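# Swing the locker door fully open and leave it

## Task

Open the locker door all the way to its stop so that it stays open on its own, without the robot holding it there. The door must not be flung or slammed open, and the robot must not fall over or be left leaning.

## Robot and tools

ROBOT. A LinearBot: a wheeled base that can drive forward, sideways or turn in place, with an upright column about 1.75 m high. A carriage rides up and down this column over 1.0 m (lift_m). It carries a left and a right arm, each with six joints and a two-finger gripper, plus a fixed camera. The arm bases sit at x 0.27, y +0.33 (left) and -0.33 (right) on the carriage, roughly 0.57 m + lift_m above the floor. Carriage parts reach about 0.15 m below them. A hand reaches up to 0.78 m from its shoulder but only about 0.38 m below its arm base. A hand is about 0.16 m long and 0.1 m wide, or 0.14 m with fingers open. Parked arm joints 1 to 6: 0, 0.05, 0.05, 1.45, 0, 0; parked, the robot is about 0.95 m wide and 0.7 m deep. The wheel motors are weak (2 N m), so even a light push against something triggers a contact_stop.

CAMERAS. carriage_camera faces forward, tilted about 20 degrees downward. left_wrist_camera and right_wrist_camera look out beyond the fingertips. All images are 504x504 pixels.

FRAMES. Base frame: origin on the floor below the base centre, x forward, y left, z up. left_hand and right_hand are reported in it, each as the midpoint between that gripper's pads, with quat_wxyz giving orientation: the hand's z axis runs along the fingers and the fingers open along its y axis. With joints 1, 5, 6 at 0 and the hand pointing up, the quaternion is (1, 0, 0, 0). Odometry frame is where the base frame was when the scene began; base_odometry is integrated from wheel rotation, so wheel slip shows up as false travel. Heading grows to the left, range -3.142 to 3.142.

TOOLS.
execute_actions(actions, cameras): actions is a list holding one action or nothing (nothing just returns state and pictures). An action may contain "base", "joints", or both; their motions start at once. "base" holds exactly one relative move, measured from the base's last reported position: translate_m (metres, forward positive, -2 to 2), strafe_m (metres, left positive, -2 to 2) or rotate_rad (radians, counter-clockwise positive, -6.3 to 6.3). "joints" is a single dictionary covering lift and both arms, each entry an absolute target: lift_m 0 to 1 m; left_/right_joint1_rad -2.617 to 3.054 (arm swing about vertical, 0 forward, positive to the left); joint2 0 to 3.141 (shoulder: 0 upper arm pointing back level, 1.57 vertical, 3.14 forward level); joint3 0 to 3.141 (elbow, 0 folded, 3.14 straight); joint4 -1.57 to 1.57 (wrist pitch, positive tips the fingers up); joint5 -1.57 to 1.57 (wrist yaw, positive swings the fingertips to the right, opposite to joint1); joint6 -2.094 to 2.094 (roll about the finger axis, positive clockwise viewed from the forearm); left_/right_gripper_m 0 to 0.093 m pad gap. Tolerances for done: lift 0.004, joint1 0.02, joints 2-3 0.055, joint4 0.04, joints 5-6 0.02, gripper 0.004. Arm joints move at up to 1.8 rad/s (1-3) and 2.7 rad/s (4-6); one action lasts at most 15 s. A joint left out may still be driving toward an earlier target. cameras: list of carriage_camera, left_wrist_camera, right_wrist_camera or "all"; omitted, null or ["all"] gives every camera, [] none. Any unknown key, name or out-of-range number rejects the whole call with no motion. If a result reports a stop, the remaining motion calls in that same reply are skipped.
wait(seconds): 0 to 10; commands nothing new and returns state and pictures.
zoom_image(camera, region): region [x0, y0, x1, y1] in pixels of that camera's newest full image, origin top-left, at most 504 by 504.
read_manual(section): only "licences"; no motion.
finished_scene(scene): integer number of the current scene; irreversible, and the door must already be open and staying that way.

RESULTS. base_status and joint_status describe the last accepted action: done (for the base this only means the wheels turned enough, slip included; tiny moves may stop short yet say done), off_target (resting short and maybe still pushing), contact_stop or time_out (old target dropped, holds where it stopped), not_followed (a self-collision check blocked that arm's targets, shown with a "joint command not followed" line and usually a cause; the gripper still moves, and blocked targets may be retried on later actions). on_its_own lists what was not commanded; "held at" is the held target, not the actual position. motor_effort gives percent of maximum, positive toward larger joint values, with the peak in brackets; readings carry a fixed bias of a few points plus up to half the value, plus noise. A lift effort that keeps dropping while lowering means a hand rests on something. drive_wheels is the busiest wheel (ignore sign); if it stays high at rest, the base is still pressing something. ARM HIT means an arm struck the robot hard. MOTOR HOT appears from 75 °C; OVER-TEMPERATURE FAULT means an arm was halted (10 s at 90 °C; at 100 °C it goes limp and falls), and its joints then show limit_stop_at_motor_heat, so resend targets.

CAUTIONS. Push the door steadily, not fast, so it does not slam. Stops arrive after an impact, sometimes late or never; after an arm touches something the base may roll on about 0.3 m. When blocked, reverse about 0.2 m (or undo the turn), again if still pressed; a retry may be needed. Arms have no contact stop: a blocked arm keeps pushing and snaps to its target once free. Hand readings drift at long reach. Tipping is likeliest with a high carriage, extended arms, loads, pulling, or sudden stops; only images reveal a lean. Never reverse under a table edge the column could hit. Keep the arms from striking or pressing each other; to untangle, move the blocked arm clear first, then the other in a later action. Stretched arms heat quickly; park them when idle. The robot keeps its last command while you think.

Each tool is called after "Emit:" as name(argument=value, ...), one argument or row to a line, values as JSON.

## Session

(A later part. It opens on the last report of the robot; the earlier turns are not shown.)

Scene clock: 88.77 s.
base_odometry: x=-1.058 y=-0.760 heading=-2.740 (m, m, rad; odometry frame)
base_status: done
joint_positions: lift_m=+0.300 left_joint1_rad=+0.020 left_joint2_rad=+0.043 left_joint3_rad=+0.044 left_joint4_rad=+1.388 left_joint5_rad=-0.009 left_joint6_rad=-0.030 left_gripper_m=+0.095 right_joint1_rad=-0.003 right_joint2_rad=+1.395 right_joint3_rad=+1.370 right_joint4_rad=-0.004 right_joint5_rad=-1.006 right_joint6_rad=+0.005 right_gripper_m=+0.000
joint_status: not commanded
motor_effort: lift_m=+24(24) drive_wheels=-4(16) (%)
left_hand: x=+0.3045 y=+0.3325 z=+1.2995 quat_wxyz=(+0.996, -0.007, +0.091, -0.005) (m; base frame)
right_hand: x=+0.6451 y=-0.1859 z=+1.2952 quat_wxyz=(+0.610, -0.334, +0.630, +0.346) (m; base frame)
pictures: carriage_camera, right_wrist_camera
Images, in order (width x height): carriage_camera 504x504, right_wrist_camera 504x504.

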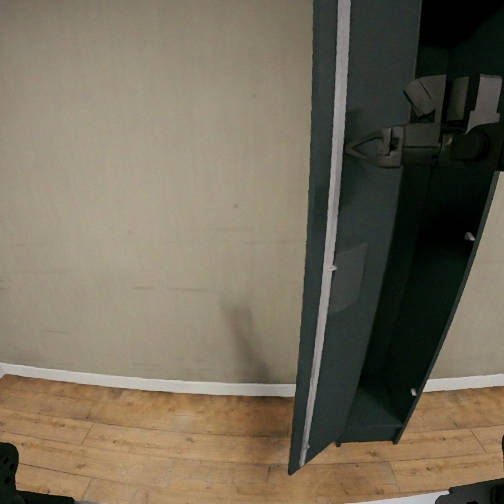

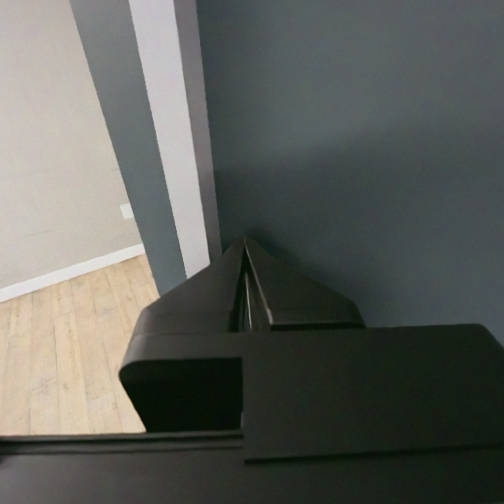

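Emit:
execute_actions(
  actions=[
    {"base":{"translate_m":0.03}},
  ],
  cameras=["carriage_camera"],
)

Emit:
execute_actions(
  actions=[
    {"base":{"strafe_m":0.035}},
  ],
  cameras=[],
)

Emit:
execute_actions(
  actions=[
    {"base":{"translate_m":0.015}},
  ],
  cameras=[],
)

Emit:
execute_actions(
  actions=[
    {"base":{"translate_m":0.015}},
  ],
  cameras=["carriage_camera"],
)

Emit:
execute_actions(
  actions=[
    {"base":{"translate_m":0.015}},
  ],
  cameras=[],
)

Emit:
execute_actions(
  actions=[
    {"base":{"translate_m":0.015}},
  ],
  cameras=["carriage_camera","right_wrist_camera"],
)

Scene clock: 96.07 s.
base_odometry: x=-1.086 y=-0.772 heading=-2.740 (m, m, rad; odometry frame)
base_status: done
joint_positions: lift_m=+0.300 left_joint1_rad=+0.020 left_joint2_rad=+0.043 left_joint3_rad=+0.044 left_joint4_rad=+1.389 left_joint5_rad=-0.009 left_joint6_rad=-0.030 left_gripper_m=+0.095 right_joint1_rad=-0.003 right_joint2_rad=+1.395 right_joint3_rad=+1.370 right_joint4_rad=-0.004 right_joint5_rad=-1.012 right_joint6_rad=+0.005 right_gripper_m=+0.000
joint_status: not commanded
motor_effort: lift_m=+24(24) drive_wheels=-4(24) (%)
left_hand: x=+0.3044 y=+0.3325 z=+1.2995 quat_wxyz=(+0.996, -0.007, +0.091, -0.005) (m; base frame)
right_hand: x=+0.6443 y=-0.1854 z=+1.2952 quat_wxyz=(+0.609, -0.335, +0.629, +0.348) (m; base frame)
pictures: carriage_camera
Images, in order (width x height): carriage_camera 504x504.

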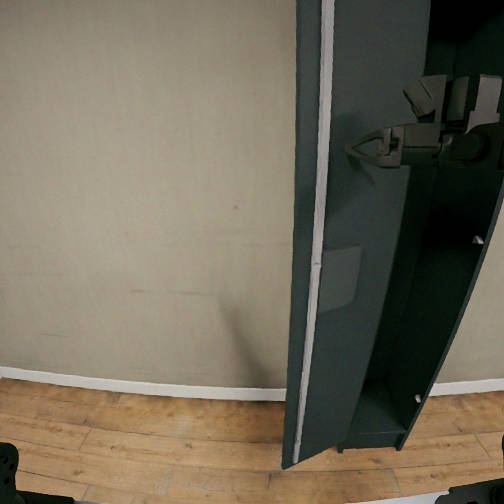

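Scene clock: 97.10 s.
base_odometry: x=-1.072 y=-0.804 heading=-2.740 (m, m, rad; odometry frame)
base_status: done
joint_positions: lift_m=+0.300 left_joint1_rad=+0.020 left_joint2_rad=+0.043 left_joint3_rad=+0.044 left_joint4_rad=+1.389 left_joint5_rad=-0.009 left_joint6_rad=-0.030 left_gripper_m=+0.095 right_joint1_rad=-0.004 right_joint2_rad=+1.395 right_joint3_rad=+1.370 right_joint4_rad=-0.004 right_joint5_rad=-1.003 right_joint6_rad=+0.005 right_gripper_m=+0.000
joint_status: not commanded
motor_effort: lift_m=+24(24) drive_wheels=-2(23) (%)
left_hand: x=+0.3044 y=+0.3325 z=+1.2995 quat_wxyz=(+0.996, -0.007, +0.091, -0.005) (m; base frame)
right_hand: x=+0.6457 y=-0.1866 z=+1.2951 quat_wxyz=(+0.611, -0.332, +0.630, +0.345) (m; base frame)
pictures: none
No camera images: the call's "cameras" was empty. Leave "cameras" out to get every camera's image.

Scene clock: 97.93 s.
base_odometry: x=-1.086 y=-0.810 heading=-2.740 (m, m, rad; odometry frame)
base_status: done
joint_positions: lift_m=+0.300 left_joint1_rad=+0.020 left_joint2_rad=+0.043 left_joint3_rad=+0.044 left_joint4_rad=+1.388 left_joint5_rad=-0.009 left_joint6_rad=-0.030 left_gripper_m=+0.095 right_joint1_rad=-0.004 right_joint2_rad=+1.395 right_joint3_rad=+1.370 right_joint4_rad=-0.005 right_joint5_rad=-1.007 right_joint6_rad=+0.005 right_gripper_m=+0.000
joint_status: not commanded
motor_effort: lift_m=+24(24) drive_wheels=-5(18) (%)
left_hand: x=+0.3044 y=+0.3325 z=+1.2995 quat_wxyz=(+0.996, -0.007, +0.091, -0.005) (m; base frame)
right_hand: x=+0.6452 y=-0.1863 z=+1.2951 quat_wxyz=(+0.610, -0.333, +0.630, +0.346) (m; base frame)
pictures: none
No camera images: the call's "cameras" was empty. Leave "cameras" out to get every camera's image.

Scene clock: 98.80 s.
base_odometry: x=-1.100 y=-0.816 heading=-2.739 (m, m, rad; odometry frame)
base_status: done
joint_positions: lift_m=+0.300 left_joint1_rad=+0.020 left_joint2_rad=+0.043 left_joint3_rad=+0.044 left_joint4_rad=+1.389 left_joint5_rad=-0.009 left_joint6_rad=-0.030 left_gripper_m=+0.095 right_joint1_rad=-0.004 right_joint2_rad=+1.395 right_joint3_rad=+1.370 right_joint4_rad=-0.006 right_joint5_rad=-1.012 right_joint6_rad=+0.005 right_gripper_m=+0.000
joint_status: not commanded
motor_effort: lift_m=+24(24) drive_wheels=-5(24) (%)
left_hand: x=+0.3043 y=+0.3325 z=+1.2995 quat_wxyz=(+0.996, -0.007, +0.091, -0.005) (m; base frame)
right_hand: x=+0.6444 y=-0.1858 z=+1.2949 quat_wxyz=(+0.609, -0.335, +0.629, +0.348) (m; base frame)
pictures: carriage_camera
Images, in order (width x height): carriage_camera 504x504.

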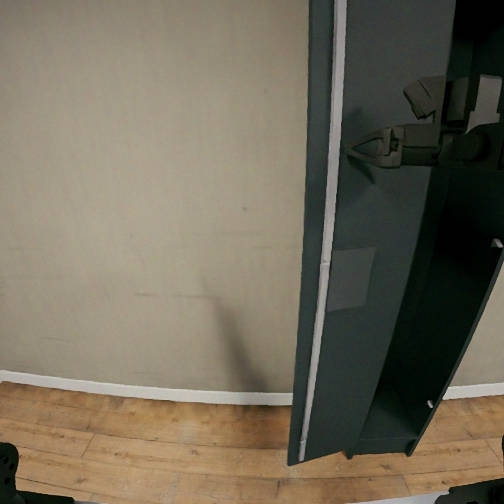

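Scene clock: 99.67 s.
base_odometry: x=-1.114 y=-0.822 heading=-2.739 (m, m, rad; odometry frame)
base_status: done
joint_positions: lift_m=+0.300 left_joint1_rad=+0.020 left_joint2_rad=+0.043 left_joint3_rad=+0.044 left_joint4_rad=+1.389 left_joint5_rad=-0.009 left_joint6_rad=-0.030 left_gripper_m=+0.095 right_joint1_rad=-0.004 right_joint2_rad=+1.395 right_joint3_rad=+1.370 right_joint4_rad=-0.006 right_joint5_rad=-1.012 right_joint6_rad=+0.004 right_gripper_m=+0.000
joint_status: not commanded
motor_effort: lift_m=+24(24) drive_wheels=-5(28) (%)
left_hand: x=+0.3043 y=+0.3325 z=+1.2995 quat_wxyz=(+0.996, -0.007, +0.091, -0.005) (m; base frame)
right_hand: x=+0.6445 y=-0.1858 z=+1.2949 quat_wxyz=(+0.609, -0.335, +0.629, +0.348) (m; base frame)
pictures: none
No camera images: the call's "cameras" was empty. Leave "cameras" out to get every camera's image.

Scene clock: 100.53 s.
base_odometry: x=-1.127 y=-0.829 heading=-2.738 (m, m, rad; odometry frame)
base_status: done
joint_positions: lift_m=+0.300 left_joint1_rad=+0.020 left_joint2_rad=+0.043 left_joint3_rad=+0.044 left_joint4_rad=+1.390 left_joint5_rad=-0.009 left_joint6_rad=-0.030 left_gripper_m=+0.095 right_joint1_rad=-0.004 right_joint2_rad=+1.395 right_joint3_rad=+1.370 right_joint4_rad=-0.006 right_joint5_rad=-1.012 right_joint6_rad=+0.004 right_gripper_m=+0.000
joint_status: not commanded
motor_effort: lift_m=+24(24) drive_wheels=-4(28) (%)
left_hand: x=+0.3041 y=+0.3325 z=+1.2995 quat_wxyz=(+0.996, -0.007, +0.090, -0.005) (m; base frame)
right_hand: x=+0.6444 y=-0.1857 z=+1.2949 quat_wxyz=(+0.609, -0.335, +0.629, +0.348) (m; base frame)
pictures: carriage_camera, right_wrist_camera
Images, in order (width x height): carriage_camera 504x504, right_wrist_camera 504x504.

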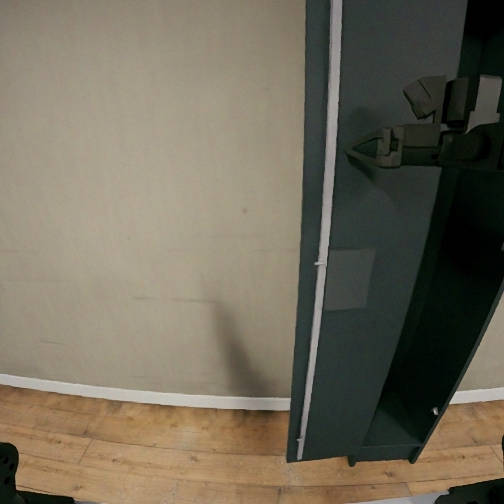

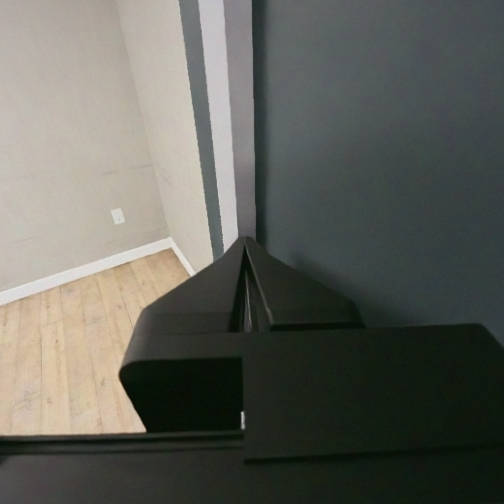

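Emit:
execute_actions(
  actions=[
    {"base":{"translate_m":0.012}},
  ],
  cameras=[],
)

Emit:
execute_actions(
  actions=[
    {"base":{"translate_m":0.012}},
  ],
  cameras=["carriage_camera","right_wrist_camera"],
)

Scene clock: 105.63 s.
base_odometry: x=-1.138 y=-0.834 heading=-2.737 (m, m, rad; odometry frame)
base_status: done
joint_positions: lift_m=+0.300 left_joint1_rad=+0.020 left_joint2_rad=+0.043 left_joint3_rad=+0.044 left_joint4_rad=+1.390 left_joint5_rad=-0.009 left_joint6_rad=-0.030 left_gripper_m=+0.095 right_joint1_rad=-0.004 right_joint2_rad=+1.395 right_joint3_rad=+1.370 right_joint4_rad=-0.006 right_joint5_rad=-1.010 right_joint6_rad=+0.004 right_gripper_m=+0.000
joint_status: not commanded
motor_effort: lift_m=+24(24) drive_wheels=-3(27) (%)
left_hand: x=+0.3041 y=+0.3325 z=+1.2995 quat_wxyz=(+0.996, -0.007, +0.090, -0.005) (m; base frame)
right_hand: x=+0.6447 y=-0.1859 z=+1.2949 quat_wxyz=(+0.609, -0.334, +0.630, +0.348) (m; base frame)
pictures: none
No camera images: the call's "cameras" was empty. Leave "cameras" out to get every camera's image.

Scene clock: 106.43 s.
base_odometry: x=-1.149 y=-0.838 heading=-2.737 (m, m, rad; odometry frame)
base_status: done
joint_positions: lift_m=+0.300 left_joint1_rad=+0.020 left_joint2_rad=+0.043 left_joint3_rad=+0.044 left_joint4_rad=+1.389 left_joint5_rad=-0.009 left_joint6_rad=-0.030 left_gripper_m=+0.095 right_joint1_rad=-0.003 right_joint2_rad=+1.395 right_joint3_rad=+1.370 right_joint4_rad=-0.006 right_joint5_rad=-1.035 right_joint6_rad=+0.004 right_gripper_m=+0.000
joint_status: not commanded
motor_effort: lift_m=+24(24) drive_wheels=-5(29) (%)
left_hand: x=+0.3042 y=+0.3325 z=+1.2995 quat_wxyz=(+0.996, -0.007, +0.090, -0.005) (m; base frame)
right_hand: x=+0.6410 y=-0.1834 z=+1.2950 quat_wxyz=(+0.605, -0.342, +0.625, +0.355) (m; base frame)
pictures: carriage_camera, right_wrist_camera
Images, in order (width x height): carriage_camera 504x504, right_wrist_camera 504x504.

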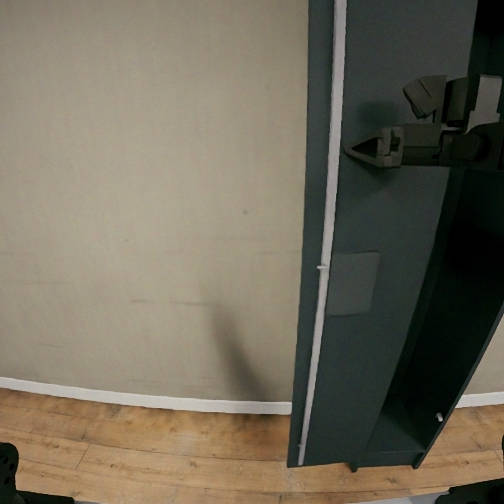

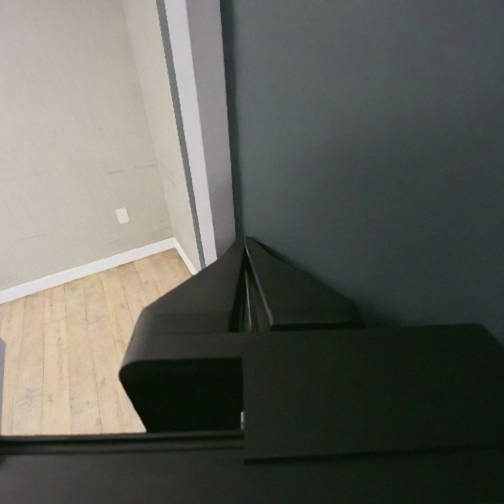

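Emit:
execute_actions(
  actions=[
    {"base":{"translate_m":0.007}},
  ],
  cameras=[],
)

Emit:
execute_actions(
  actions=[
    {"base":{"translate_m":-0.08}},
  ],
  cameras=["carriage_camera"],
)

Scene clock: 111.07 s.
base_odometry: x=-1.156 y=-0.841 heading=-2.736 (m, m, rad; odometry frame)
base_status: done
joint_positions: lift_m=+0.300 left_joint1_rad=+0.020 left_joint2_rad=+0.043 left_joint3_rad=+0.044 left_joint4_rad=+1.388 left_joint5_rad=-0.009 left_joint6_rad=-0.030 left_gripper_m=+0.095 right_joint1_rad=-0.003 right_joint2_rad=+1.387 right_joint3_rad=+1.370 right_joint4_rad=-0.016 right_joint5_rad=-1.060 right_joint6_rad=+0.000 right_gripper_m=+0.001
joint_status: not commanded
motor_effort: lift_m=+24(24) drive_wheels=+5(30) (%)
left_hand: x=+0.3045 y=+0.3325 z=+1.2995 quat_wxyz=(+0.996, -0.007, +0.091, -0.005) (m; base frame)
right_hand: x=+0.6346 y=-0.1811 z=+1.2964 quat_wxyz=(+0.600, -0.351, +0.620, +0.362) (m; base frame)
pictures: none
No camera images: the call's "cameras" was empty. Leave "cameras" out to get every camera's image.

Scene clock: 112.50 s.
base_odometry: x=-1.082 y=-0.810 heading=-2.737 (m, m, rad; odometry frame)
base_status: done
joint_positions: lift_m=+0.300 left_joint1_rad=+0.020 left_joint2_rad=+0.043 left_joint3_rad=+0.044 left_joint4_rad=+1.389 left_joint5_rad=-0.009 left_joint6_rad=-0.030 left_gripper_m=+0.095 right_joint1_rad=-0.003 right_joint2_rad=+1.387 right_joint3_rad=+1.370 right_joint4_rad=-0.013 right_joint5_rad=-1.011 right_joint6_rad=-0.001 right_gripper_m=+0.001
joint_status: not commanded
motor_effort: lift_m=+24(24) drive_wheels=-4(24) (%)
left_hand: x=+0.3044 y=+0.3325 z=+1.2995 quat_wxyz=(+0.996, -0.007, +0.091, -0.005) (m; base frame)
right_hand: x=+0.6419 y=-0.1854 z=+1.2966 quat_wxyz=(+0.610, -0.337, +0.628, +0.346) (m; base frame)
pictures: carriage_camera
Images, in order (width x height): carriage_camera 504x504.

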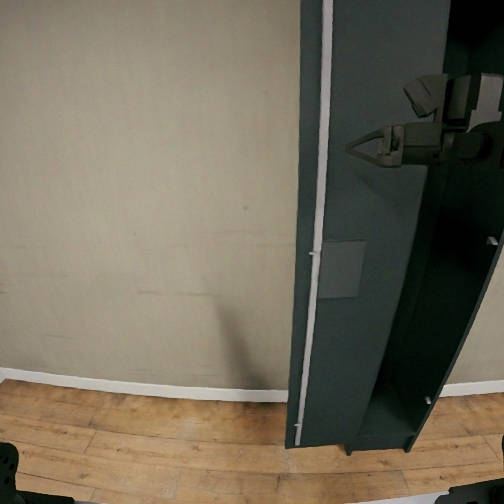

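Emit:
finished_scene(
  scene=2,
)

The scene is finished: the task was done.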